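# Remove stained block from upright row, then close gap

## Task

Pull the block with the yellow-brown stain out of the row of edge-standing blocks and set it down lying flat on an empty part of the bench, clear of the row. Then push the row together so the grey blocks once more stand with their faces touching. Finally release everything and move the grippers away.

## Robot and tools

Robot: two 6-joint arms with parallel grippers, named left_arm and right_arm. The names are labels only and do not match sides of a camera image. Root links in the scene frame: left_arm at (-0.039, +0.351, 0) m, yawed slightly (quat_wxyz +0.995, 0, 0, +0.103); right_arm at (-0.020, -0.328, 0) m (quat_wxyz +1.000, 0, 0, +0.016).

Scene frame: origin on the table top midway between the arms, +x out over the table, +z up, left_arm on the +y side. Positions are in metres.

execute_actions(actions, pictures). actions is a list holding one item or nothing.
- Empty list: no command; just returns the present state.
- Motion item: {"rows": [...], "steps": n}, n from 1 to 15 (default 15), each step 1/30 s. Every row applies for one step; if there are fewer rows than steps, the final row repeats.
- Wait item: {"steps": n} with no rows, n up to 300; it returns once n steps have passed since the previous result, and your reply time counts toward that.
- pictures: true/false to include camera images (they come by default).
Each row is a single flat list of 14 numbers covering both arms, even if only one moves: left_arm waist, shoulder, elbow, wrist pitch, wrist yaw, wrist roll, gripper opening, then the same seven for right_arm. The six joint values are absolute target angles in radians (same convention as the Joint positions line), not offsets. Stated ranges per arm: waist -2.618 to 3.054, shoulder 0.000 to 3.142, elbow 0.000 to 3.142, wrist pitch -1.571 to 1.571, wrist yaw -1.571 to 1.571, wrist roll -2.094 to 2.094. True ends can differ by up to 0.036 rad. A target more than 0.036 rad beyond an end, and farther out than the joint currently is, makes the whole call rejected and nothing is sent. Targets past the real end are clipped there and you may see "joint sent to its limit" (possibly about an earlier action); no such line does not prove more travel exists. Opening is a scale from -1 (closed) to +1 (fully open, 0.094 m between pads).

Motion limits: each step the commanded angle stays within a fixed lead of the measured one (waist 0.202, shoulder 0.258, elbow 0.238, wrist pitch 0.573, wrist yaw and roll 0.522 rad), and if targets would move the gripper over 70 mm from where it is, all are pulled back proportionally. Distant targets therefore take several calls. Between calls the arms keep heading for the last row sent until they settle or a step is HELD; to go further, send a new action.

Gripper: fingers point along the gripper's +z and close along its y. The reported end-effector point sits between the pads about 1 cm behind the fingertips. To hold something, command an opening below grip_measured: roughly 0.03 lower for a firm grip, less for a gentle one. A wrist camera on a mount sticks out from each hand; allow room for it.

Result contents:
- State line "left_arm: … | right_arm: …": each gripper's position (m) and quat_wxyz in the scene frame; less accurate at long reach.
- Joint positions / Joint velocities: per arm, six joints (rad, rad/s) then pad gap (m, m/s).
- grip_measured: measured opening on the command scale; each gripper may be off by about 1 mm.
- Joint torques: total drive output per joint, nonzero even in free air, noisy; friction can mimic or mask loads.
- "joint command not followed": the clearance check altered or blocked joint targets on some steps; the rest of the row still ran. HELD marks steps where your row was partly or fully not sent.
- MOTOR HOT appears from 75 °C; OVER-TEMPERATURE FAULT means an arm was stopped (at 90 °C for 10 s; at 100 °C the arm goes limp and drops). Holding loads heats motors, so don't grip or hold strain longer than needed.
- Images from cam_high (fixed overhead view), cam_left_wrist and cam_right_wrist, each 504x504; changed calibrations are listed.

zoom_image(camera, region): enlarges part of one camera's most recent image. camera is cam_high, cam_left_wrist or cam_right_wrist; region is [x0, y0, x1, y1] in image pixels from the top-left, no bigger than 504 by 504.

read_manual(section): gives only licence text ("licences"); no motion.

finished_scene(scene): ends the current scene, given its number, and grades it; irreversible. Only call it when the block is flat on free bench, the grey blocks stand face to face, and both grippers are open and away. Replying without any tool call also ends things.

Things to avoid: knocking anything off the table (fails the task), dropping or letting a block slip, hard slams or shoving, and letting the two arms hit or press on each other (can end the scene). Occasional external tugs on a held part or nudges to loose objects may occur; check the images and re-grip if needed. Smooth, short, low-effort motion is preferred, and the clock keeps running while you think.

Each tool is called after "Emit:" as a command line: name --argument value for each argument, lists and objects as JSON in quotes; but a table of rows of numbers goes row by row, as --pt "numbers of a row", without its own name.

## Session

Emit:
execute_actions --actions '[]'

Scene clock: 0.00 s of 4800.00 s.
left_arm: end_effector_position=(+0.2680, +0.2711, +0.2877) grip_measured=+1.000 end_effector_quat_wxyz=(+0.377, +0.481, +0.751, -0.251) | right_arm: end_effector_position=(+0.3010, +0.1118, +0.2415) grip_measured=+1.000 end_effector_quat_wxyz=(+0.553, -0.542, +0.607, -0.176)
Joint positions: left_arm=[-0.006  1.48   1.558 -1.369  0.909  1.204  0.094] | right_arm=[ 1.114  1.858  1.447 -0.02   0.677 -0.755  0.094]
Joint velocities: left_arm=[-0.002  0.002  0.007 -0.022  0.022 -0.007  0.   ] | right_arm=[-0.012 -0.002 -0.022 -0.066  0.066 -0.037  0.   ]
Joint torques (N m, as the arm reports them, + toward a larger angle): no reading

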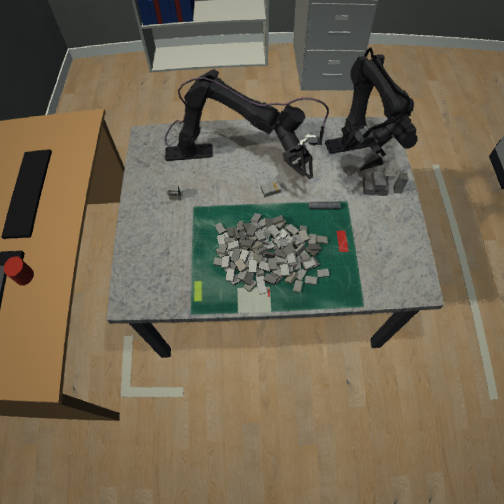

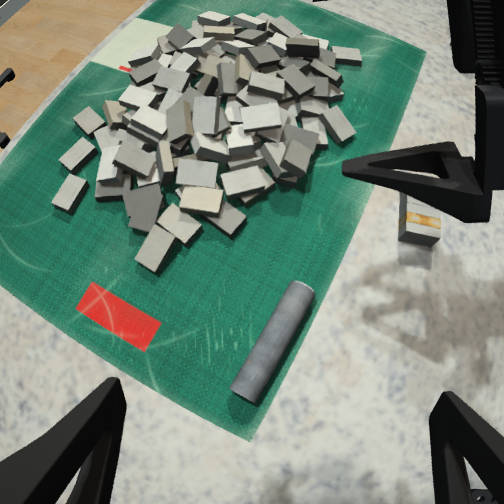

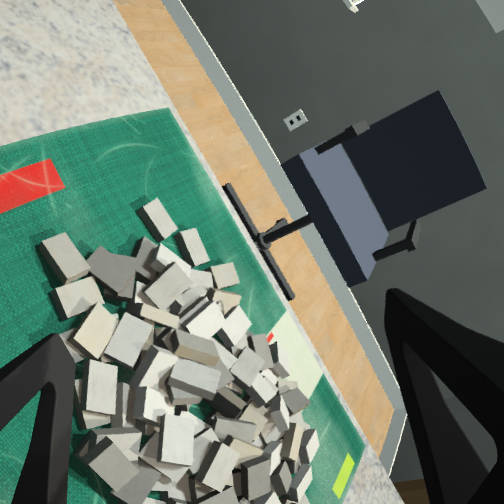

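Emit:
zoom_image --camera "cam_high" --region '[230, 160, 330, 220]'

Emit:
zoom_image --camera "cam_left_wrist" --region '[360, 170, 480, 290]'

Emit:
zoom_image --camera "cam_high" --region '[120, 130, 440, 230]'

Region (230, 160, 330, 220) of cam_high's 504x504 image, scaled by 5.040, with more detail than that image has; it fills the top 302 rows of this view, and the rest is white.

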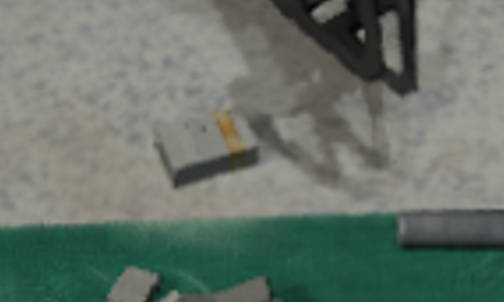

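Region (360, 170, 480, 290) of cam_left_wrist's 504x504 image, scaled by 4.200, with more detail than that image has.

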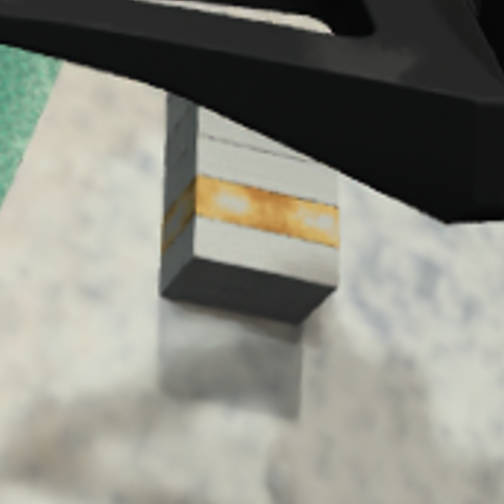

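Region (120, 130, 440, 230) of cam_high's 504x504 image, scaled by 1.575, with more detail than that image has; it fills the top 158 rows of this view, and the rest is white.

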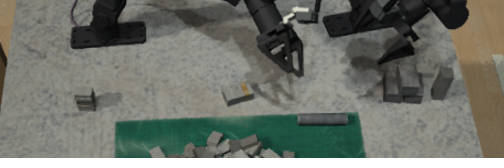

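Emit:
execute_actions --actions '[{"rows": [[0.04,1.48,1.558,-1.369,0.909,1.204,1,1.114,1.858,1.447,-0.1,0.677,-0.755,1],[0.09,1.48,1.558,-1.369,0.909,1.204,1,1.11,1.86,1.46,-0.16,0.677,-0.76,1],[0.14,1.48,1.558,-1.369,0.909,1.204,1,1.10,1.865,1.48,-0.22,0.67,-0.765,1],[0.19,1.48,1.558,-1.369,0.909,1.204,1,1.095,1.87,1.50,-0.28,0.66,-0.77,1],[0.24,1.48,1.558,-1.369,0.909,1.204,1,1.09,1.875,1.52,-0.34,0.65,-0.775,1],[0.29,1.48,1.558,-1.369,0.909,1.204,1,1.085,1.88,1.54,-0.40,0.63,-0.78,1],[0.34,1.48,1.558,-1.369,0.909,1.204,1,1.08,1.885,1.56,-0.46,0.61,-0.785,1],[0.39,1.48,1.558,-1.369,0.909,1.204,1,1.075,1.89,1.58,-0.52,0.59,-0.79,1],[0.44,1.48,1.558,-1.369,0.909,1.204,1,1.07,1.90,1.60,-0.58,0.57,-0.795,1],[0.49,1.48,1.558,-1.369,0.909,1.204,1,1.065,1.91,1.63,-0.64,0.54,-0.80,1],[0.54,1.48,1.558,-1.369,0.909,1.204,1,1.06,1.92,1.66,-0.70,0.51,-0.805,1],[0.58,1.48,1.558,-1.369,0.909,1.204,1,1.055,1.93,1.69,-0.76,0.48,-0.81,1],[0.62,1.48,1.558,-1.369,0.909,1.204,1,1.05,1.94,1.72,-0.82,0.45,-0.815,1],[0.65,1.48,1.558,-1.369,0.909,1.204,1,1.045,1.95,1.75,-0.88,0.42,-0.82,1],[0.67,1.48,1.558,-1.369,0.909,1.204,1,1.04,1.96,1.78,-0.94,0.39,-0.825,1]], "steps": 15}]' --pictures false

Emit:
execute_actions --actions '[{"rows": [[0.68,1.48,1.558,-1.369,0.909,1.204,1,1.035,1.97,1.80,-0.99,0.36,-0.83,1],[0.68,1.48,1.558,-1.369,0.909,1.204,1,1.03,1.98,1.82,-1.04,0.33,-0.835,1],[0.68,1.48,1.558,-1.369,0.909,1.204,1,1.025,1.99,1.84,-1.09,0.30,-0.84,1],[0.68,1.48,1.558,-1.369,0.909,1.204,1,1.02,2.0,1.86,-1.14,0.27,-0.845,1],[0.68,1.48,1.558,-1.369,0.909,1.204,1,1.015,2.01,1.88,-1.19,0.24,-0.85,1],[0.68,1.48,1.558,-1.369,0.909,1.204,1,1.01,2.02,1.90,-1.24,0.21,-0.855,1],[0.68,1.48,1.558,-1.369,0.909,1.204,1,1.005,2.03,1.92,-1.29,0.18,-0.86,1],[0.68,1.48,1.558,-1.369,0.909,1.204,1,1.0,2.04,1.94,-1.34,0.15,-0.865,1],[0.68,1.48,1.558,-1.369,0.909,1.204,1,0.995,2.05,1.96,-1.38,0.12,-0.87,1],[0.68,1.48,1.558,-1.369,0.909,1.204,1,0.99,2.06,1.98,-1.42,0.09,-0.875,1],[0.68,1.48,1.558,-1.369,0.909,1.204,1,0.987,2.07,2.0,-1.46,0.06,-0.88,1],[0.68,1.48,1.558,-1.369,0.909,1.204,1,0.985,2.08,2.02,-1.49,0.04,-0.885,1],[0.68,1.48,1.558,-1.369,0.909,1.204,1,0.983,2.085,2.035,-1.51,0.02,-0.89,1],[0.68,1.48,1.558,-1.369,0.909,1.204,1,0.983,2.09,2.045,-1.525,0.01,-0.89,1],[0.68,1.48,1.558,-1.369,0.909,1.204,1,0.983,2.09,2.051,-1.532,0.0,-0.89,1]], "steps": 15}]' --pictures false

Emit:
execute_actions --actions '[{"steps": 15}]'

Scene clock: 54.17 s of 4800.00 s.
left_arm: end_effector_position=(+0.2556, +0.4693, +0.2857) grip_measured=+1.000 end_effector_quat_wxyz=(+0.431, +0.226, +0.866, -0.117) | right_arm: end_effector_position=(+0.2903, +0.0772, +0.1841) grip_measured=+1.000 end_effector_quat_wxyz=(-0.336, +0.698, -0.602, +0.193)
Joint positions: left_arm=[ 0.624  1.48   1.558 -1.366  0.894  1.204  0.094] | right_arm=[ 1.055  1.941  1.702 -0.689  0.507 -0.804  0.094]
Joint velocities: left_arm=[ 0.94  -0.002 -0.002 -0.022 -0.081 -0.022  0.   ] | right_arm=[-0.144  0.295  0.857 -1.678 -0.725 -0.227  0.   ]
Joint torques (N m, as the arm reports them, + toward a larger angle): left_arm=[-1.01 -4.46  6.33  0.89  0.74  0.01] | right_arm=[ -0.64 -11.39   8.05   1.19   0.21  -0.01]
Steps of this call (steps 1 to 90: nothing new was sent; then 50.67 s passed at rest; steps 91 to 105: all 15 steps of this action). Readings (joint positions):
91: left_arm=[-0.002 1.480 1.558 -1.369 0.909 1.204] | right_arm=[1.114 1.858 1.447 -0.027 0.677 -0.755]
92: left_arm=[0.013 1.480 1.558 -1.369 0.909 1.204] | right_arm=[1.114 1.858 1.447 -0.044 0.677 -0.755]
94: left_arm=[0.084 1.480 1.558 -1.369 0.908 1.204] | right_arm=[1.112 1.860 1.455 -0.109 0.675 -0.759]
98: left_arm=[0.298 1.480 1.558 -1.367 0.902 1.204] | right_arm=[1.095 1.882 1.517 -0.300 0.646 -0.773]
105: the state above

Scene clock: 54.67 s of 4800.00 s.
left_arm: end_effector_position=(+0.2479, +0.4866, +0.2852) grip_measured=+1.000 end_effector_quat_wxyz=(+0.432, +0.200, +0.873, -0.103) | right_arm: end_effector_position=(+0.2139, +0.0202, +0.1418) grip_measured=+1.000 end_effector_quat_wxyz=(-0.045, +0.808, -0.585, +0.047)
Joint positions: left_arm=[ 0.682  1.48   1.558 -1.366  0.89   1.204  0.094] | right_arm=[ 0.989  2.085  2.004 -1.406  0.101 -0.873  0.094]
Joint velocities: left_arm=[-0.002 -0.017 -0.007 -0.022  0.022 -0.051  0.   ] | right_arm=[-0.061  0.1    0.31  -0.828 -0.564 -0.125  0.   ]
Joint torques (N m, as the arm reports them, + toward a larger angle): left_arm=[-0.22 -4.38  6.13  0.85  0.69  0.  ] | right_arm=[ -0.35 -12.32   7.62   0.42  -0.1   -0.06]
Steps of this call (steps 1 to 15: all 15 steps of this action). Readings (joint positions):
1: left_arm=[0.651 1.480 1.558 -1.366 0.892 1.204] | right_arm=[1.050 1.951 1.731 -0.744 0.481 -0.808]
2: left_arm=[0.670 1.480 1.558 -1.366 0.891 1.204] | right_arm=[1.046 1.959 1.757 -0.796 0.455 -0.813]
4: left_arm=[0.682 1.480 1.558 -1.366 0.890 1.204] | right_arm=[1.036 1.975 1.802 -0.901 0.399 -0.823]
8: left_arm=[0.682 1.480 1.558 -1.366 0.890 1.204] | right_arm=[1.017 2.015 1.882 -1.110 0.285 -0.842]
15: the state above

Scene clock: 55.17 s of 4800.00 s.
left_arm: end_effector_position=(+0.2479, +0.4866, +0.2852) grip_measured=+1.000 end_effector_quat_wxyz=(+0.432, +0.200, +0.873, -0.103) | right_arm: end_effector_position=(+0.1894, +0.0072, +0.1437) grip_measured=+1.000 end_effector_quat_wxyz=(+0.006, +0.814, -0.580, +0.010)
Joint positions: left_arm=[ 0.682  1.48   1.558 -1.366  0.89   1.204  0.094] | right_arm=[ 0.988  2.089  2.024 -1.52   0.02  -0.884  0.094]
Joint velocities: left_arm=[ 0.002  0.002  0.007 -0.037 -0.007 -0.066  0.   ] | right_arm=[-0.002  0.002  0.007 -0.11  -0.095 -0.022  0.   ]
Joint torques (N m, as the arm reports them, + toward a larger angle): left_arm=[ 0.15 -4.45  6.46  0.87  0.73  0.02] | right_arm=[ -0.44 -11.75   7.36   0.16  -0.17  -0.06]
Steps of this call (steps 1 to 15: the robot went on to your last target). Readings (joint positions):
1: left_arm=[0.682 1.480 1.558 -1.366 0.890 1.204] | right_arm=[0.988 2.088 2.012 -1.430 0.084 -0.875]
2: left_arm=[0.682 1.480 1.558 -1.366 0.890 1.204] | right_arm=[0.988 2.089 2.016 -1.449 0.070 -0.877]
4: left_arm=[0.682 1.480 1.558 -1.366 0.890 1.204] | right_arm=[0.988 2.089 2.022 -1.477 0.050 -0.880]
8: left_arm=[0.682 1.480 1.558 -1.366 0.890 1.204] | right_arm=[0.988 2.089 2.024 -1.506 0.030 -0.883]
15: the state above
camera_calibration (this result's frames):
cam_left_wrist: T_world_to_cam=[[-0.396087, -0.918114, 0.0135007, 0.549433], [-0.857478, 0.36459, -0.363051, 0.187191], [0.3284, -0.155376, -0.931672, 0.365129], [0, 0, 0, 1]] pos_world=[0.258227, 0.492926, 0.400723]
cam_right_wrist: T_world_to_cam=[[0.977935, 0.200629, 0.0582391, -0.205984], [0.133092, -0.813198, 0.566565, -0.0711496], [0.161029, -0.546312, -0.821957, 0.196305], [0, 0, 0, 1]] pos_world=[0.179297, 0.0907116, 0.213662]

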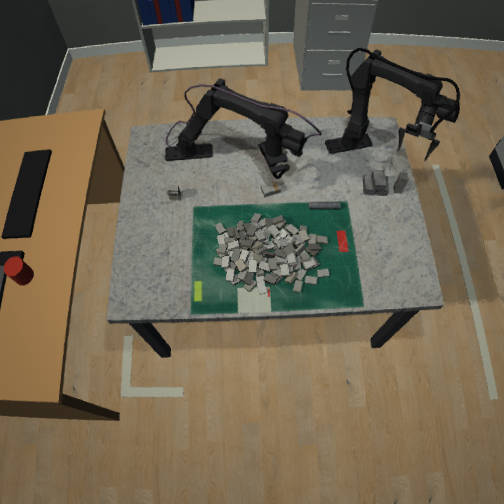

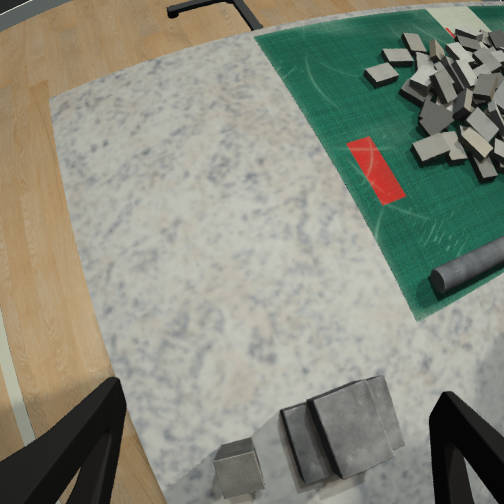

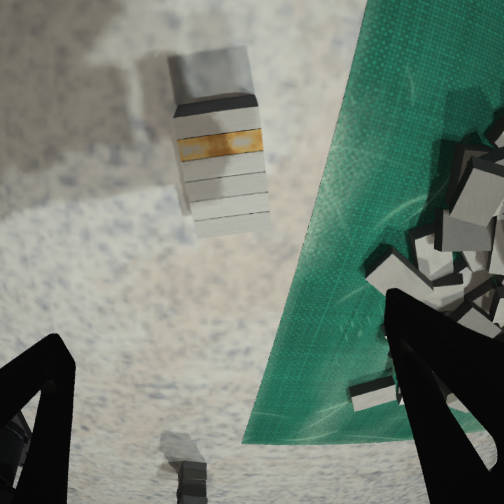

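Emit:
zoom_image --camera "cam_right_wrist" --region '[140, 70, 320, 250]'

Region (140, 70, 320, 250) of cam_right_wrist's 504x504 image, scaled by 2.800, with more detail than that image has.

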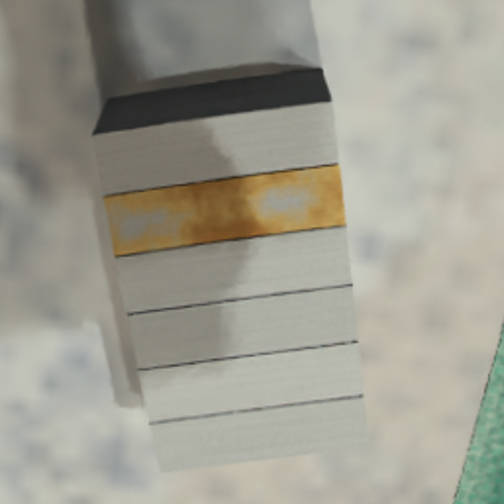

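Emit:
execute_actions --actions '[{"rows": [[0.68,1.48,1.558,-1.369,0.909,1.204,1,0.986,2.093,2.041,-1.517,0,-0.887,0.95],[0.68,1.48,1.558,-1.369,0.909,1.204,1,0.989,2.097,2.028,-1.498,0,-0.883,0.9],[0.68,1.48,1.558,-1.369,0.909,1.204,1,0.993,2.102,2.012,-1.475,0,-0.878,0.84],[0.68,1.48,1.558,-1.369,0.909,1.204,1,0.997,2.108,1.994,-1.45,0,-0.873,0.78],[0.68,1.48,1.558,-1.369,0.909,1.204,1,1.001,2.114,1.975,-1.423,0,-0.867,0.72],[0.68,1.48,1.558,-1.369,0.909,1.204,1,1.005,2.12,1.955,-1.395,0,-0.862,0.66],[0.68,1.48,1.558,-1.369,0.909,1.204,1,1.009,2.126,1.935,-1.367,0,-0.856,0.6],[0.68,1.48,1.558,-1.369,0.909,1.204,1,1.013,2.132,1.915,-1.339,0,-0.85,0.54],[0.68,1.48,1.558,-1.369,0.909,1.204,1,1.017,2.138,1.895,-1.311,0,-0.845,0.48],[0.68,1.48,1.558,-1.369,0.909,1.204,1,1.021,2.144,1.876,-1.284,0,-0.84,0.42],[0.68,1.48,1.558,-1.369,0.909,1.204,1,1.024,2.149,1.859,-1.26,0,-0.835,0.36],[0.68,1.48,1.558,-1.369,0.909,1.204,1,1.027,2.153,1.845,-1.24,0,-0.831,0.3],[0.68,1.48,1.558,-1.369,0.909,1.204,1,1.029,2.156,1.833,-1.225,0,-0.828,0.25],[0.68,1.48,1.558,-1.369,0.909,1.204,1,1.031,2.158,1.825,-1.216,0,-0.826,0.21],[0.68,1.48,1.558,-1.369,0.909,1.204,1,1.032,2.159,1.82,-1.212,0,-0.825,0.2]], "steps": 15}]' --pictures false

Emit:
execute_actions --actions '[{"steps": 18}]'

Scene clock: 83.70 s of 4800.00 s.
left_arm: end_effector_position=(+0.2479, +0.4866, +0.2852) grip_measured=+1.000 end_effector_quat_wxyz=(+0.432, +0.200, +0.873, -0.103) | right_arm: end_effector_position=(+0.1832, +0.0263, +0.0686) grip_measured=+0.211 end_effector_quat_wxyz=(+0.019, +0.813, -0.581, +0.010)
Joint positions: left_arm=[ 0.682  1.48   1.558 -1.366  0.89   1.204  0.094] | right_arm=[ 1.024  2.163  1.84  -1.287  0.017 -0.844  0.057]
Joint velocities: left_arm=[-0.007 -0.007 -0.017 -0.037 -0.037 -0.007  0.   ] | right_arm=[ 0.066  0.222 -0.325  0.418  0.007  0.051 -0.018]
Joint torques (N m, as the arm reports them, + toward a larger angle): left_arm=[-0.13 -4.33  6.33  0.84  0.71 -0.02] | right_arm=[  0.33 -14.55   5.26   0.32  -0.14   0.06]
Steps of this call (steps 1 to 15: the robot went on to your last target; steps 16 to 90: nothing new was sent; then 25.03 s passed at rest; steps 91 to 105: all 15 steps of this action). Readings (joint positions):
91: left_arm=[0.682 1.480 1.558 -1.366 0.890 1.204] | right_arm=[0.988 2.089 2.024 -1.522 0.018 -0.884]
92: left_arm=[0.682 1.480 1.558 -1.366 0.890 1.204] | right_arm=[0.988 2.089 2.024 -1.522 0.018 -0.884]
94: left_arm=[0.682 1.480 1.558 -1.366 0.890 1.204] | right_arm=[0.988 2.089 2.021 -1.509 0.018 -0.883]
98: left_arm=[0.682 1.480 1.558 -1.366 0.890 1.204] | right_arm=[0.994 2.097 1.968 -1.437 0.018 -0.872]
105: the state above

Scene clock: 84.30 s of 4800.00 s.
left_arm: end_effector_position=(+0.2479, +0.4866, +0.2852) grip_measured=+1.000 end_effector_quat_wxyz=(+0.432, +0.200, +0.873, -0.103) | right_arm: end_effector_position=(+0.1869, +0.0363, +0.0592) grip_measured=+0.203 end_effector_quat_wxyz=(+0.002, +0.811, -0.585, +0.008)
Joint positions: left_arm=[ 0.682  1.48   1.558 -1.366  0.89   1.204  0.094] | right_arm=[ 1.028  2.175  1.823 -1.224  0.016 -0.832  0.057]
Joint velocities: left_arm=[-0.002 -0.012 -0.002 -0.007 -0.051  0.007  0.   ] | right_arm=[-0.007 -0.012  0.002 -0.007  0.007  0.037  0.   ]
Joint torques (N m, as the arm reports them, + toward a larger angle): left_arm=[-0.11 -4.44  6.22  0.8   0.71  0.03] | right_arm=[  0.4  -14.56   5.04   0.3   -0.18   0.06]
Steps of this call (steps 1 to 18: the robot went on to your last target). Readings (joint positions):
1: left_arm=[0.682 1.480 1.558 -1.366 0.890 1.204] | right_arm=[1.026 2.169 1.831 -1.275 0.016 -0.842]
2: left_arm=[0.682 1.480 1.558 -1.366 0.890 1.204] | right_arm=[1.027 2.174 1.826 -1.266 0.016 -0.840]
4: left_arm=[0.682 1.480 1.558 -1.366 0.890 1.204] | right_arm=[1.028 2.175 1.823 -1.252 0.016 -0.837]
8: left_arm=[0.682 1.480 1.558 -1.366 0.890 1.204] | right_arm=[1.028 2.175 1.823 -1.233 0.016 -0.834]
18: the state above
camera_calibration (this result's frames):
cam_left_wrist: T_world_to_cam=[[-0.396087, -0.918114, 0.0135007, 0.549433], [-0.857478, 0.36459, -0.363051, 0.187191], [0.3284, -0.155376, -0.931672, 0.365129], [0, 0, 0, 1]] pos_world=[0.258227, 0.492926, 0.400723]
cam_right_wrist: T_world_to_cam=[[0.980221, 0.188053, 0.0616672, -0.204618], [0.122234, -0.820338, 0.558663, 0.00350715], [0.155646, -0.540075, -0.827099, 0.144188], [0, 0, 0, 1]] pos_world=[0.1777, 0.119228, 0.129916]

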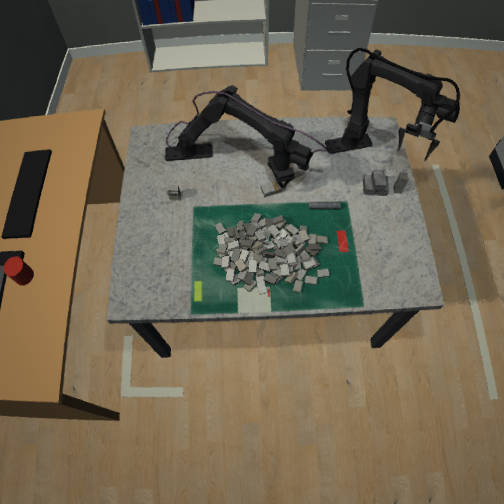

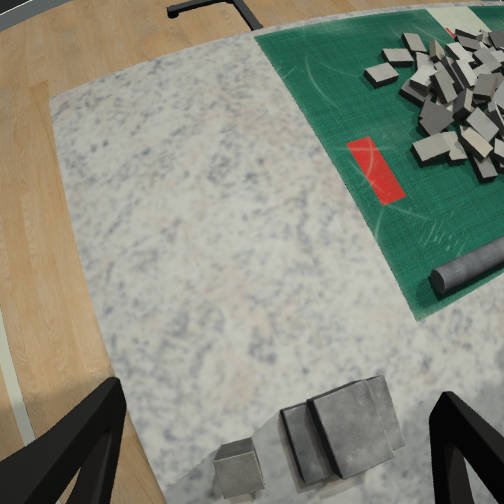

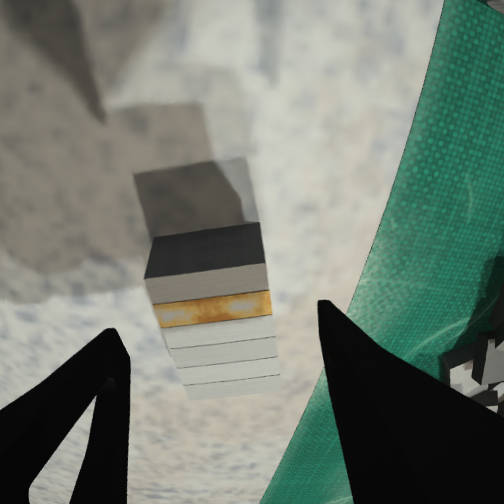

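Emit:
zoom_image --camera "cam_right_wrist" --region '[90, 200, 350, 420]'

Region (90, 200, 350, 420) of cam_right_wrist's 504x504 image, scaled by 1.938, with more detail than that image has; it fills the top 426 rows of this view, and the rest is white.

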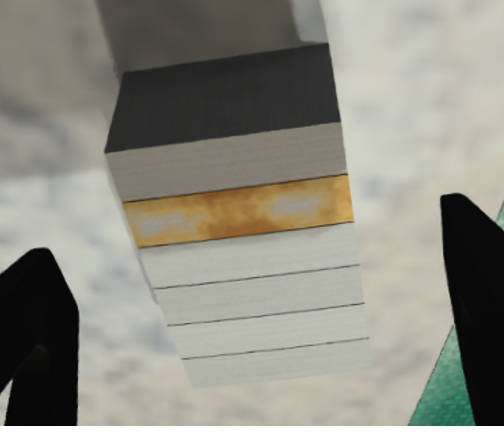

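Emit:
execute_actions --actions '[{"rows": [[0.68,1.48,1.558,-1.369,0.909,1.204,1,1.032,2.158,1.815,-1.207,-0.003,-0.825,0.2],[0.68,1.48,1.558,-1.369,0.909,1.204,1,1.032,2.158,1.808,-1.2,-0.006,-0.825,0.2],[0.68,1.48,1.558,-1.369,0.909,1.204,1,1.032,2.157,1.8,-1.192,-0.009,-0.824,0.2],[0.68,1.48,1.558,-1.369,0.909,1.204,1,1.032,2.157,1.791,-1.183,-0.012,-0.824,0.2],[0.68,1.48,1.558,-1.369,0.909,1.204,1,1.032,2.156,1.782,-1.174,-0.015,-0.823,0.2],[0.68,1.48,1.558,-1.369,0.909,1.204,1,1.032,2.156,1.773,-1.165,-0.016,-0.822,0.2],[0.68,1.48,1.558,-1.369,0.909,1.204,1,1.032,2.155,1.764,-1.156,-0.016,-0.821,0.2],[0.68,1.48,1.558,-1.369,0.909,1.204,1,1.032,2.155,1.755,-1.147,-0.016,-0.82,0.2],[0.68,1.48,1.558,-1.369,0.909,1.204,1,1.032,2.154,1.747,-1.139,-0.016,-0.82,0.2],[0.68,1.48,1.558,-1.369,0.909,1.204,1,1.032,2.154,1.741,-1.133,-0.016,-0.82,0.2],[0.68,1.48,1.558,-1.369,0.909,1.204,1,1.032,2.153,1.736,-1.129,-0.016,-0.82,0.2],[0.68,1.48,1.558,-1.369,0.909,1.204,1,1.032,2.153,1.734,-1.127,-0.016,-0.82,0.2]], "steps": 15}]' --pictures false

Emit:
execute_actions --actions '[{"steps": 12}]'

Scene clock: 114.17 s of 4800.00 s.
left_arm: end_effector_position=(+0.2479, +0.4866, +0.2852) grip_measured=+1.000 end_effector_quat_wxyz=(+0.432, +0.200, +0.873, -0.103) | right_arm: end_effector_position=(+0.1824, +0.0331, +0.0397) grip_measured=+0.203 end_effector_quat_wxyz=(+0.006, +0.809, -0.587, +0.002)
Joint positions: left_arm=[ 0.682  1.48   1.558 -1.366  0.89   1.204  0.094] | right_arm=[ 1.028  2.175  1.744 -1.153  0.003 -0.827  0.057]
Joint velocities: left_arm=[-0.007  0.007  0.007 -0.007  0.007  0.037  0.   ] | right_arm=[-0.017  0.007 -0.002  0.11   0.007  0.022  0.   ]
Joint torques (N m, as the arm reports them, + toward a larger angle): left_arm=[-0.07 -4.38  6.25  0.82  0.71 -0.03] | right_arm=[  0.41 -15.09   4.45   0.36  -0.2    0.05]
Steps of this call (steps 1 to 15: the robot went on to your last target; steps 16 to 90: nothing new was sent; then 26.37 s passed at rest; steps 91 to 105: all 15 steps of this action). Readings (joint positions):
91: left_arm=[0.682 1.480 1.558 -1.366 0.890 1.204] | right_arm=[1.028 2.175 1.823 -1.222 0.016 -0.831]
92: left_arm=[0.682 1.480 1.558 -1.366 0.890 1.204] | right_arm=[1.028 2.175 1.823 -1.221 0.015 -0.831]
94: left_arm=[0.682 1.480 1.558 -1.366 0.890 1.204] | right_arm=[1.028 2.175 1.817 -1.212 0.012 -0.831]
98: left_arm=[0.682 1.480 1.558 -1.366 0.890 1.204] | right_arm=[1.028 2.175 1.784 -1.185 0.006 -0.829]
105: the state above

Scene clock: 114.57 s of 4800.00 s.
left_arm: end_effector_position=(+0.2479, +0.4866, +0.2852) grip_measured=+1.000 end_effector_quat_wxyz=(+0.432, +0.200, +0.873, -0.103) | right_arm: end_effector_position=(+0.1841, +0.0364, +0.0397) grip_measured=+0.203 end_effector_quat_wxyz=(-0.001, +0.809, -0.588, +0.001)
Joint positions: left_arm=[ 0.682  1.48   1.558 -1.366  0.89   1.204  0.094] | right_arm=[ 1.028  2.175  1.744 -1.139  0.002 -0.826  0.057]
Joint velocities: left_arm=[-0.007 -0.002 -0.007 -0.051  0.051 -0.007  0.   ] | right_arm=[ 0.002  0.027  0.002  0.022  0.022 -0.037 -0.002]
Joint torques (N m, as the arm reports them, + toward a larger angle): left_arm=[-0.09 -4.37  6.2   0.86  0.66  0.  ] | right_arm=[  0.39 -14.99   4.4    0.38  -0.2    0.06]
Steps of this call (steps 1 to 12: the robot went on to your last target). Readings (joint positions):
1: left_arm=[0.682 1.480 1.558 -1.366 0.890 1.204] | right_arm=[1.028 2.175 1.744 -1.150 0.003 -0.827]
2: left_arm=[0.682 1.480 1.558 -1.366 0.890 1.204] | right_arm=[1.028 2.175 1.744 -1.148 0.002 -0.826]
4: left_arm=[0.682 1.480 1.558 -1.366 0.890 1.204] | right_arm=[1.028 2.175 1.744 -1.144 0.002 -0.826]
8: left_arm=[0.682 1.480 1.558 -1.366 0.890 1.204] | right_arm=[1.028 2.175 1.744 -1.140 0.002 -0.826]
12: the state above
camera_calibration (this result's frames):
cam_left_wrist: T_world_to_cam=[[-0.396087, -0.918114, 0.0135007, 0.549433], [-0.857478, 0.36459, -0.363051, 0.187191], [0.3284, -0.155376, -0.931672, 0.365129], [0, 0, 0, 1]] pos_world=[0.258227, 0.492926, 0.400723]
cam_right_wrist: T_world_to_cam=[[0.981805, 0.181657, 0.0553145, -0.200487], [0.122423, -0.828192, 0.54691, 0.0155778], [0.145161, -0.530187, -0.835362, 0.130445], [0, 0, 0, 1]] pos_world=[0.175996, 0.118482, 0.111539]

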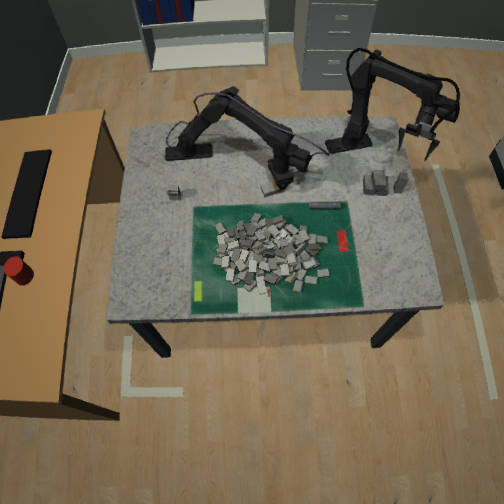

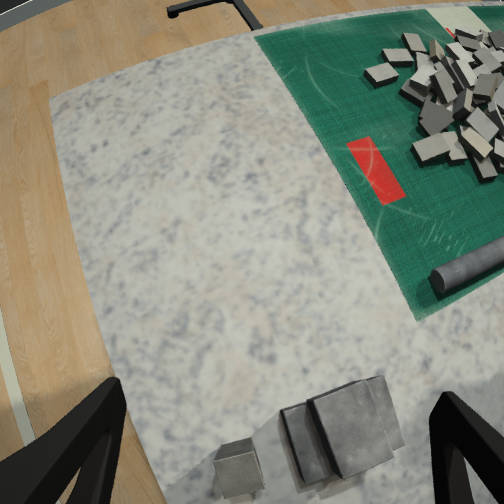

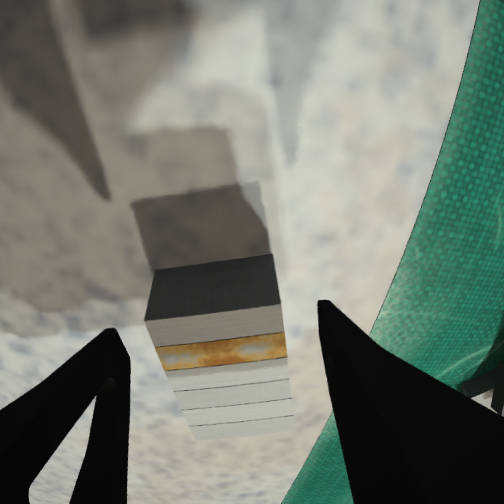

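Emit:
zoom_image --camera "cam_right_wrist" --region '[90, 170, 350, 430]'

Region (90, 170, 350, 430) of cam_right_wrist's 504x504 image, scaled by 1.938, with more detail than that image has.

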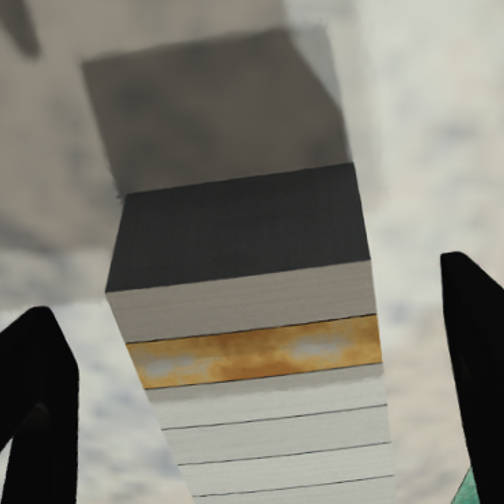

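Emit:
execute_actions --actions '[{"rows": [[0.68,1.48,1.558,-1.369,0.909,1.204,1,1.033,2.155,1.73,-1.121,-0.016,-0.819,0.2],[0.68,1.48,1.558,-1.369,0.909,1.204,1,1.035,2.155,1.725,-1.113,-0.016,-0.818,0.2],[0.68,1.48,1.558,-1.369,0.909,1.204,1,1.037,2.155,1.718,-1.103,-0.016,-0.817,0.2],[0.68,1.48,1.558,-1.369,0.909,1.204,1,1.039,2.155,1.71,-1.092,-0.016,-0.816,0.2],[0.68,1.48,1.558,-1.369,0.909,1.204,1,1.04,2.155,1.702,-1.081,-0.016,-0.815,0.2],[0.68,1.48,1.558,-1.369,0.909,1.204,1,1.04,2.155,1.694,-1.07,-0.016,-0.814,0.2],[0.68,1.48,1.558,-1.369,0.909,1.204,1,1.04,2.155,1.686,-1.06,-0.016,-0.813,0.2],[0.68,1.48,1.558,-1.369,0.909,1.204,1,1.04,2.155,1.678,-1.05,-0.016,-0.812,0.2],[0.68,1.48,1.558,-1.369,0.909,1.204,1,1.04,2.155,1.671,-1.042,-0.016,-0.812,0.2],[0.68,1.48,1.558,-1.369,0.909,1.204,1,1.04,2.155,1.665,-1.036,-0.016,-0.812,0.2],[0.68,1.48,1.558,-1.369,0.909,1.204,1,1.04,2.155,1.66,-1.032,-0.016,-0.812,0.2],[0.68,1.48,1.558,-1.369,0.909,1.204,1,1.04,2.155,1.656,-1.03,-0.016,-0.812,0.2]], "steps": 15}]' --pictures false

Emit:
execute_actions --actions '[{"steps": 12}]'

Scene clock: 138.30 s of 4800.00 s.
left_arm: end_effector_position=(+0.2479, +0.4866, +0.2852) grip_measured=+1.000 end_effector_quat_wxyz=(+0.432, +0.200, +0.873, -0.103) | right_arm: end_effector_position=(+0.1804, +0.0347, +0.0211) grip_measured=+0.203 end_effector_quat_wxyz=(-0.003, +0.809, -0.588, +0.000)
Joint positions: left_arm=[ 0.682  1.48   1.558 -1.366  0.89   1.204  0.094] | right_arm=[ 1.033  2.174  1.667 -1.057  0.001 -0.819  0.057]
Joint velocities: left_arm=[-0.007 -0.002 -0.002 -0.022  0.007 -0.022  0.   ] | right_arm=[-0.002  0.002 -0.027  0.066  0.037 -0.066  0.   ]
Joint torques (N m, as the arm reports them, + toward a larger angle): left_arm=[-0.16 -4.5   6.26  0.83  0.72 -0.04] | right_arm=[  0.55 -14.69   4.36   0.41  -0.19   0.05]
Steps of this call (steps 1 to 30: the robot went on to your last target; steps 31 to 90: nothing new was sent; then 20.23 s passed at rest; steps 91 to 105: all 15 steps of this action). Readings (joint positions):
91: left_arm=[0.682 1.480 1.558 -1.366 0.890 1.204] | right_arm=[1.028 2.175 1.744 -1.137 0.002 -0.826]
92: left_arm=[0.682 1.480 1.558 -1.366 0.890 1.204] | right_arm=[1.028 2.175 1.744 -1.136 0.002 -0.826]
94: left_arm=[0.682 1.480 1.558 -1.366 0.890 1.204] | right_arm=[1.028 2.174 1.738 -1.124 0.001 -0.825]
98: left_arm=[0.682 1.480 1.558 -1.366 0.890 1.204] | right_arm=[1.031 2.174 1.705 -1.094 0.001 -0.822]
105: the state above

Scene clock: 138.70 s of 4800.00 s.
left_arm: end_effector_position=(+0.2479, +0.4866, +0.2852) grip_measured=+1.000 end_effector_quat_wxyz=(+0.432, +0.200, +0.873, -0.103) | right_arm: end_effector_position=(+0.1823, +0.0380, +0.0211) grip_measured=+0.203 end_effector_quat_wxyz=(-0.011, +0.808, -0.589, -0.001)
Joint positions: left_arm=[ 0.682  1.48   1.558 -1.366  0.89   1.204  0.094] | right_arm=[ 1.033  2.174  1.667 -1.042  0.001 -0.818  0.057]
Joint velocities: left_arm=[-0.007 -0.002  0.002 -0.022 -0.037 -0.066  0.   ] | right_arm=[ 0.007 -0.007 -0.002 -0.007  0.037  0.022 -0.001]
Joint torques (N m, as the arm reports them, + toward a larger angle): left_arm=[-0.06 -4.4   6.2   0.87  0.72  0.01] | right_arm=[  0.7  -14.64   4.26   0.37  -0.21   0.07]
Steps of this call (steps 1 to 12: the robot went on to your last target). Readings (joint positions):
1: left_arm=[0.682 1.480 1.558 -1.366 0.890 1.204] | right_arm=[1.033 2.174 1.667 -1.055 0.001 -0.819]
2: left_arm=[0.682 1.480 1.558 -1.366 0.890 1.204] | right_arm=[1.033 2.174 1.667 -1.052 0.001 -0.819]
4: left_arm=[0.682 1.480 1.558 -1.366 0.890 1.204] | right_arm=[1.033 2.174 1.667 -1.047 0.001 -0.819]
8: left_arm=[0.682 1.480 1.558 -1.366 0.890 1.204] | right_arm=[1.033 2.174 1.667 -1.043 0.001 -0.819]
12: the state above
camera_calibration (this result's frames):
cam_left_wrist: T_world_to_cam=[[-0.396087, -0.918114, 0.0135007, 0.549433], [-0.857478, 0.36459, -0.363051, 0.187191], [0.3284, -0.155376, -0.931672, 0.365129], [0, 0, 0, 1]] pos_world=[0.258227, 0.492926, 0.400723]
cam_right_wrist: T_world_to_cam=[[0.981643, 0.178286, 0.0677544, -0.19807], [0.115505, -0.838404, 0.53267, 0.0291973], [0.151773, -0.515066, -0.843607, 0.114488], [0, 0, 0, 1]] pos_world=[0.173685, 0.118761, 0.0944501]

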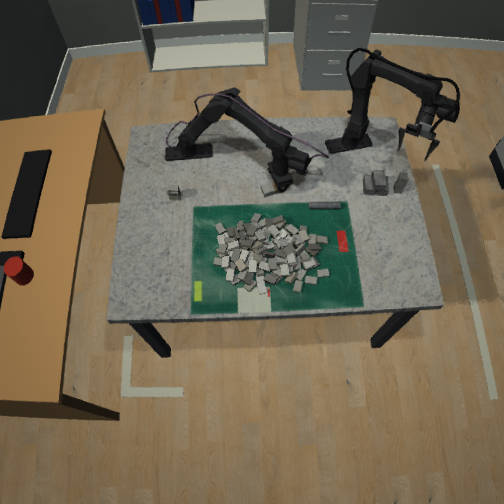

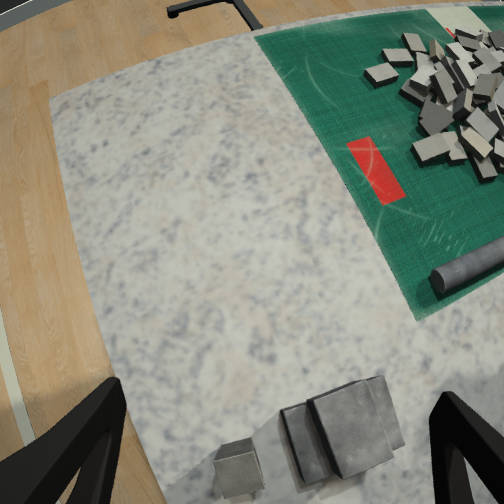

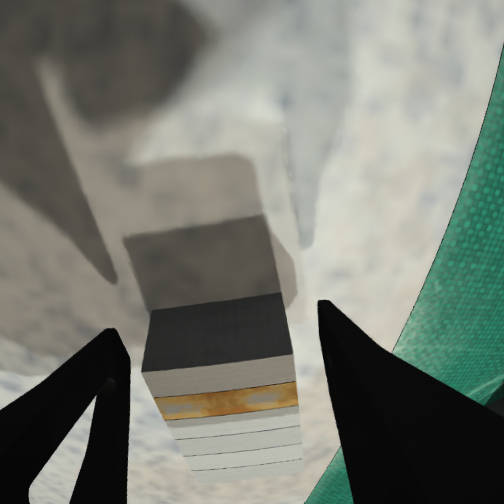

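Emit:
execute_actions --actions '[{"rows": [[0.68,1.48,1.558,-1.369,0.909,1.204,1,1.042,2.155,1.656,-1.03,-0.016,-0.812,0.16],[0.68,1.48,1.558,-1.369,0.909,1.204,1,1.043,2.155,1.656,-1.03,-0.016,-0.812,0.12],[0.68,1.48,1.558,-1.369,0.909,1.204,1,1.043,2.155,1.656,-1.03,-0.016,-0.812,0.08],[0.68,1.48,1.558,-1.369,0.909,1.204,1,1.043,2.155,1.656,-1.03,-0.016,-0.812,0.04],[0.68,1.48,1.558,-1.369,0.909,1.204,1,1.043,2.155,1.656,-1.03,-0.016,-0.812,0.0],[0.68,1.48,1.558,-1.369,0.909,1.204,1,1.043,2.155,1.656,-1.03,-0.016,-0.812,-0.03],[0.68,1.48,1.558,-1.369,0.909,1.204,1,1.043,2.155,1.656,-1.03,-0.016,-0.812,-0.05]], "steps": 14}]'

Emit:
zoom_image --camera "cam_right_wrist" --region '[100, 250, 350, 500]'

Scene clock: 143.80 s of 4800.00 s.
left_arm: end_effector_position=(+0.2479, +0.4866, +0.2852) grip_measured=+1.000 end_effector_quat_wxyz=(+0.432, +0.200, +0.873, -0.103) | right_arm: end_effector_position=(+0.1824, +0.0382, +0.0211) grip_measured=-0.047 end_effector_quat_wxyz=(-0.011, +0.808, -0.589, -0.001)
Joint positions: left_arm=[ 0.682  1.48   1.558 -1.366  0.89   1.204  0.094] | right_arm=[ 1.033  2.174  1.667 -1.041  0.001 -0.818  0.045]
Joint velocities: left_arm=[-0.022 -0.007  0.007 -0.007  0.081 -0.037  0.   ] | right_arm=[-0.022  0.007 -0.012  0.022 -0.022 -0.037 -0.   ]
Joint torques (N m, as the arm reports them, + toward a larger angle): left_arm=[-0.31 -4.42  6.45  0.85  0.71  0.  ] | right_arm=[  0.88 -14.66   4.34   0.38  -0.19   0.06]
Steps of this call (steps 1 to 30: the robot went on to your last target; steps 31 to 90: nothing new was sent; then 1.63 s passed at rest; steps 91 to 104: all 14 steps of this action). Readings (joint positions):
91: left_arm=[0.682 1.480 1.558 -1.366 0.890 1.204] | right_arm=[1.033 2.174 1.667 -1.041 0.001 -0.818]
92: left_arm=[0.682 1.480 1.558 -1.366 0.890 1.204] | right_arm=[1.033 2.174 1.667 -1.041 0.001 -0.818]
94: left_arm=[0.682 1.480 1.558 -1.366 0.890 1.204] | right_arm=[1.033 2.174 1.667 -1.041 0.001 -0.818]
98: left_arm=[0.682 1.480 1.558 -1.366 0.890 1.204] | right_arm=[1.033 2.174 1.667 -1.041 0.001 -0.818]
104: the state above
camera_calibration (this result's frames):
cam_left_wrist: T_world_to_cam=[[-0.396087, -0.918114, 0.0135007, 0.549433], [-0.857478, 0.36459, -0.363051, 0.187191], [0.3284, -0.155376, -0.931672, 0.365129], [0, 0, 0, 1]] pos_world=[0.258227, 0.492926, 0.400723]
cam_right_wrist: T_world_to_cam=[[0.981618, 0.178241, 0.0682365, -0.198194], [0.115308, -0.838759, 0.532153, 0.0293839], [0.152085, -0.514503, -0.843894, 0.11449], [0, 0, 0, 1]] pos_world=[0.17375, 0.118878, 0.0945049]

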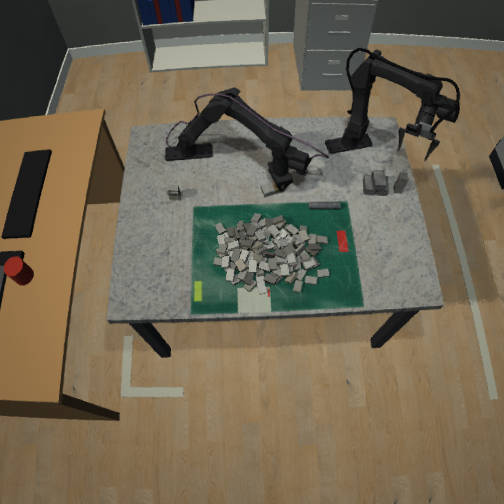

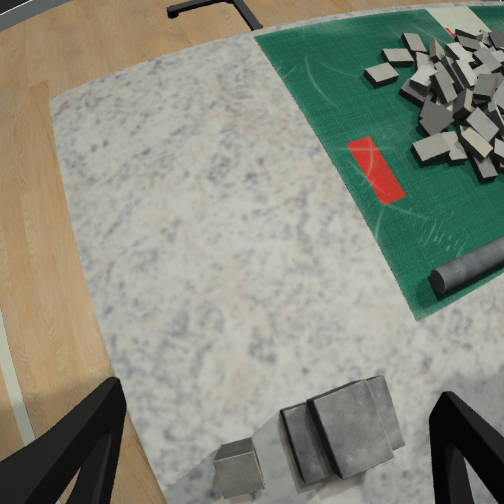

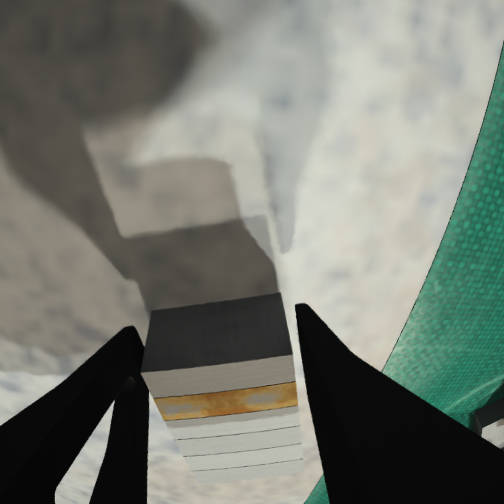

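Region (100, 250, 350, 500) of cam_right_wrist's 504x504 image, scaled by 2.016, with more detail than that image has.

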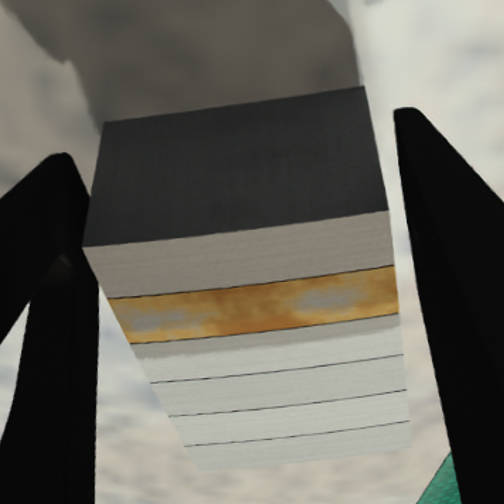

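Emit:
execute_actions --actions '[{"rows": [[0.68,1.48,1.558,-1.369,0.909,1.204,1,1.037,2.155,1.656,-1.029,-0.02,-0.812,-0.05],[0.68,1.48,1.558,-1.369,0.909,1.204,1,1.037,2.155,1.656,-1.028,-0.024,-0.812,-0.05],[0.68,1.48,1.558,-1.369,0.909,1.204,1,1.037,2.155,1.656,-1.027,-0.028,-0.812,-0.06],[0.68,1.48,1.558,-1.369,0.909,1.204,1,1.037,2.155,1.656,-1.027,-0.03,-0.812,-0.07],[0.68,1.48,1.558,-1.369,0.909,1.204,1,1.037,2.155,1.656,-1.027,-0.03,-0.812,-0.08]], "steps": 15}]'

Emit:
zoom_image --camera "cam_right_wrist" --region '[100, 250, 350, 500]'

Scene clock: 149.93 s of 4800.00 s.
left_arm: end_effector_position=(+0.2479, +0.4866, +0.2852) grip_measured=+1.000 end_effector_quat_wxyz=(+0.432, +0.200, +0.873, -0.103) | right_arm: end_effector_position=(+0.1807, +0.0398, +0.0212) grip_measured=-0.077 end_effector_quat_wxyz=(-0.012, +0.808, -0.588, -0.007)
Joint positions: left_arm=[ 0.682  1.48   1.558 -1.366  0.89   1.204  0.094] | right_arm=[ 1.033  2.174  1.667 -1.038 -0.012 -0.818  0.043]
Joint velocities: left_arm=[ 0.002 -0.007 -0.007  0.066 -0.007  0.066  0.   ] | right_arm=[-0.002  0.007 -0.012 -0.007 -0.037  0.095 -0.   ]
Joint torques (N m, as the arm reports them, + toward a larger angle): left_arm=[-0.07 -4.51  6.37  0.85  0.72  0.01] | right_arm=[  0.36 -14.67   4.31   0.39  -0.21   0.07]
Steps of this call (steps 1 to 15: the robot went on to your last target; steps 16 to 90: nothing new was sent; then 2.63 s passed at rest; steps 91 to 105: all 15 steps of this action). Readings (joint positions):
91: left_arm=[0.682 1.480 1.558 -1.366 0.890 1.204] | right_arm=[1.033 2.174 1.667 -1.041 0.001 -0.818]
92: left_arm=[0.682 1.480 1.558 -1.366 0.890 1.204] | right_arm=[1.033 2.174 1.667 -1.041 -0.000 -0.818]
94: left_arm=[0.682 1.480 1.558 -1.366 0.890 1.204] | right_arm=[1.033 2.174 1.667 -1.040 -0.004 -0.818]
98: left_arm=[0.682 1.480 1.558 -1.366 0.890 1.204] | right_arm=[1.033 2.174 1.667 -1.039 -0.009 -0.818]
105: the state above
camera_calibration (this result's frames):
cam_left_wrist: T_world_to_cam=[[-0.396087, -0.918114, 0.0135007, 0.549433], [-0.857478, 0.36459, -0.363051, 0.187191], [0.3284, -0.155376, -0.931672, 0.365129], [0, 0, 0, 1]] pos_world=[0.258227, 0.492926, 0.400723]
cam_right_wrist: T_world_to_cam=[[0.982187, 0.177999, 0.0602024, -0.196805], [0.120694, -0.843178, 0.523912, 0.0303349], [0.144017, -0.507313, -0.849642, 0.116915], [0, 0, 0, 1]] pos_world=[0.172801, 0.119921, 0.095291]

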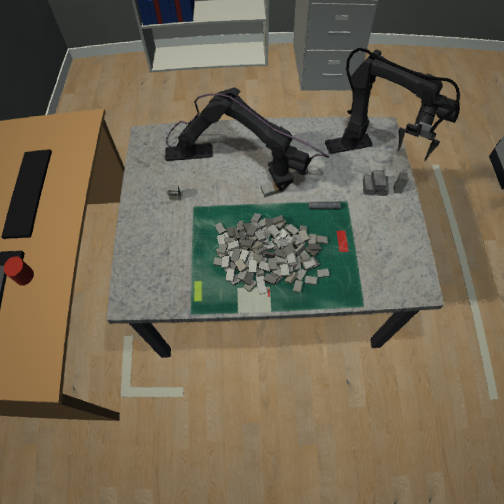

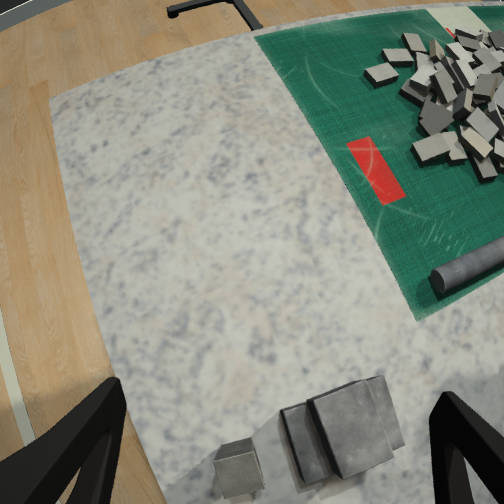

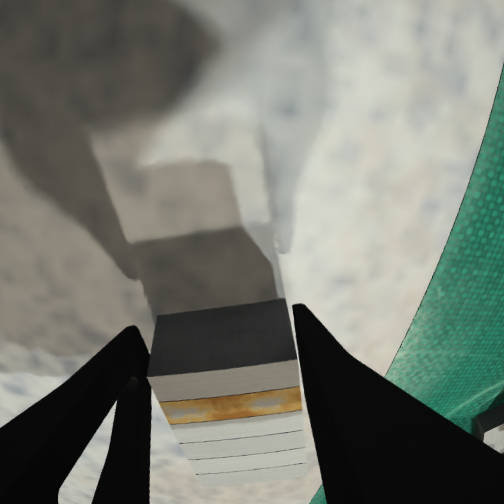

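Region (100, 250, 350, 500) of cam_right_wrist's 504x504 image, scaled by 2.016, with more detail than that image has.

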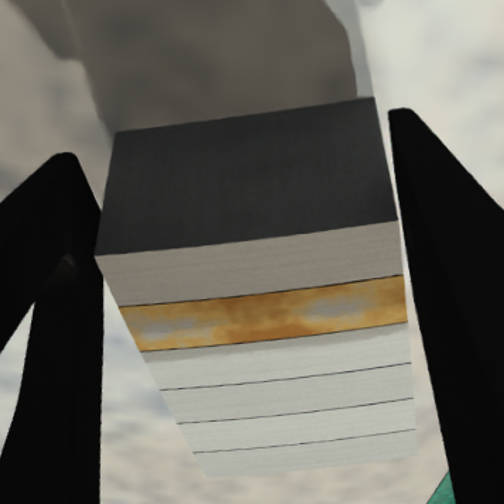

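Now close slowly to contact.

Emit:
execute_actions --actions '[{"rows": [[0.68,1.48,1.558,-1.369,0.909,1.204,1,1.037,2.155,1.656,-1.027,-0.03,-0.812,-0.09],[0.68,1.48,1.558,-1.369,0.909,1.204,1,1.037,2.155,1.656,-1.027,-0.03,-0.812,-0.1],[0.68,1.48,1.558,-1.369,0.909,1.204,1,1.037,2.155,1.656,-1.027,-0.03,-0.812,-0.11],[0.68,1.48,1.558,-1.369,0.909,1.204,1,1.037,2.155,1.656,-1.027,-0.03,-0.812,-0.12],[0.68,1.48,1.558,-1.369,0.909,1.204,1,1.037,2.155,1.656,-1.027,-0.03,-0.812,-0.13],[0.68,1.48,1.558,-1.369,0.909,1.204,1,1.037,2.155,1.656,-1.027,-0.03,-0.812,-0.14],[0.68,1.48,1.558,-1.369,0.909,1.204,1,1.037,2.155,1.656,-1.027,-0.03,-0.812,-0.15],[0.68,1.48,1.558,-1.369,0.909,1.204,1,1.037,2.155,1.656,-1.027,-0.03,-0.812,-0.16],[0.68,1.48,1.558,-1.369,0.909,1.204,1,1.037,2.155,1.656,-1.027,-0.03,-0.812,-0.17]], "steps": 15}]'

Emit:
zoom_image --camera "cam_right_wrist" --region '[100, 250, 350, 500]'

Scene clock: 155.07 s of 4800.00 s.
left_arm: end_effector_position=(+0.2479, +0.4866, +0.2852) grip_measured=+1.000 end_effector_quat_wxyz=(+0.432, +0.200, +0.873, -0.103) | right_arm: end_effector_position=(+0.1806, +0.0400, +0.0212) grip_measured=-0.154 end_effector_quat_wxyz=(-0.012, +0.808, -0.589, -0.008)
Joint positions: left_arm=[ 0.682  1.48   1.558 -1.366  0.89   1.204  0.094] | right_arm=[ 1.033  2.174  1.667 -1.038 -0.012 -0.818  0.04 ]
Joint velocities: left_arm=[-0.007 -0.012 -0.002 -0.007 -0.037  0.007  0.   ] | right_arm=[-0.017 -0.027  0.012 -0.007  0.022 -0.051 -0.   ]
Joint torques (N m, as the arm reports them, + toward a larger angle): left_arm=[-0.04 -4.33  6.37  0.83  0.72  0.  ] | right_arm=[  0.39 -14.66   4.32   0.4   -0.22   0.05]
Steps of this call (steps 1 to 15: the robot went on to your last target; steps 16 to 90: nothing new was sent; then 1.63 s passed at rest; steps 91 to 105: all 15 steps of this action). Readings (joint positions):
91: left_arm=[0.682 1.480 1.558 -1.366 0.890 1.204] | right_arm=[1.033 2.174 1.667 -1.038 -0.012 -0.818]
92: left_arm=[0.682 1.480 1.558 -1.366 0.890 1.204] | right_arm=[1.033 2.174 1.667 -1.038 -0.012 -0.818]
94: left_arm=[0.682 1.480 1.558 -1.366 0.890 1.204] | right_arm=[1.033 2.174 1.667 -1.038 -0.012 -0.818]
98: left_arm=[0.682 1.480 1.558 -1.366 0.890 1.204] | right_arm=[1.033 2.174 1.667 -1.038 -0.012 -0.818]
105: the state above
camera_calibration (this result's frames):
cam_left_wrist: T_world_to_cam=[[-0.396087, -0.918114, 0.0135007, 0.549433], [-0.857478, 0.36459, -0.363051, 0.187191], [0.3284, -0.155376, -0.931672, 0.365129], [0, 0, 0, 1]] pos_world=[0.258227, 0.492926, 0.400723]
cam_right_wrist: T_world_to_cam=[[0.982281, 0.177601, 0.0598435, -0.196754], [0.120647, -0.843591, 0.523258, 0.0305059], [0.143415, -0.506767, -0.85007, 0.1171], [0, 0, 0, 1]] pos_world=[0.172793, 0.120021, 0.0953552]

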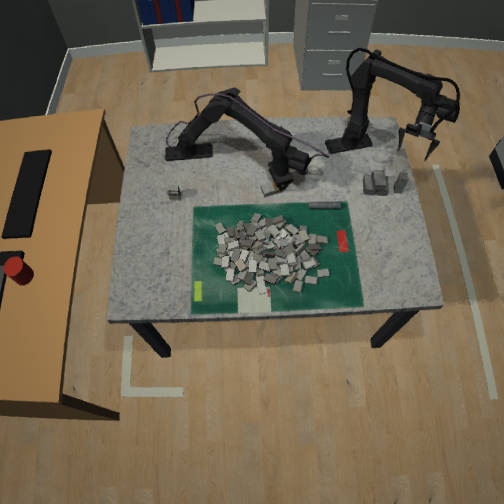

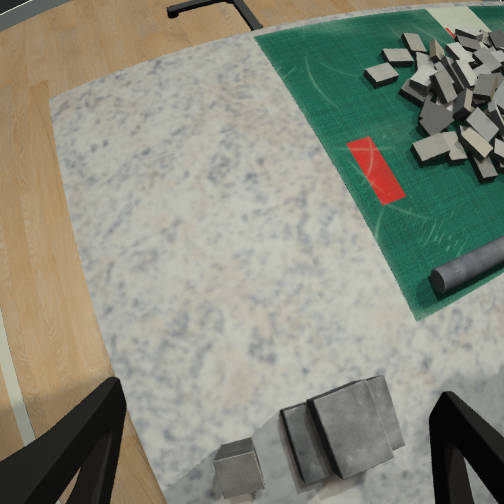

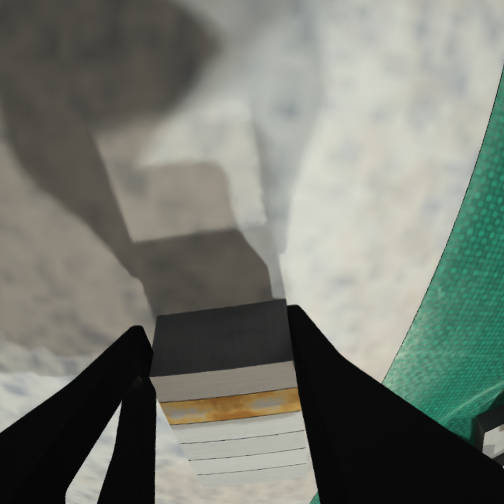

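Region (100, 250, 350, 500) of cam_right_wrist's 504x504 image, scaled by 2.016, with more detail than that image has.

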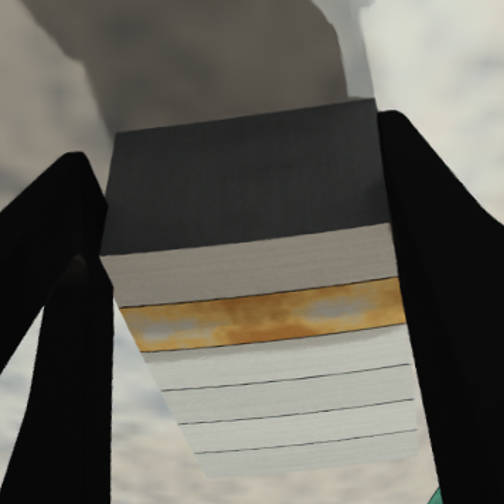

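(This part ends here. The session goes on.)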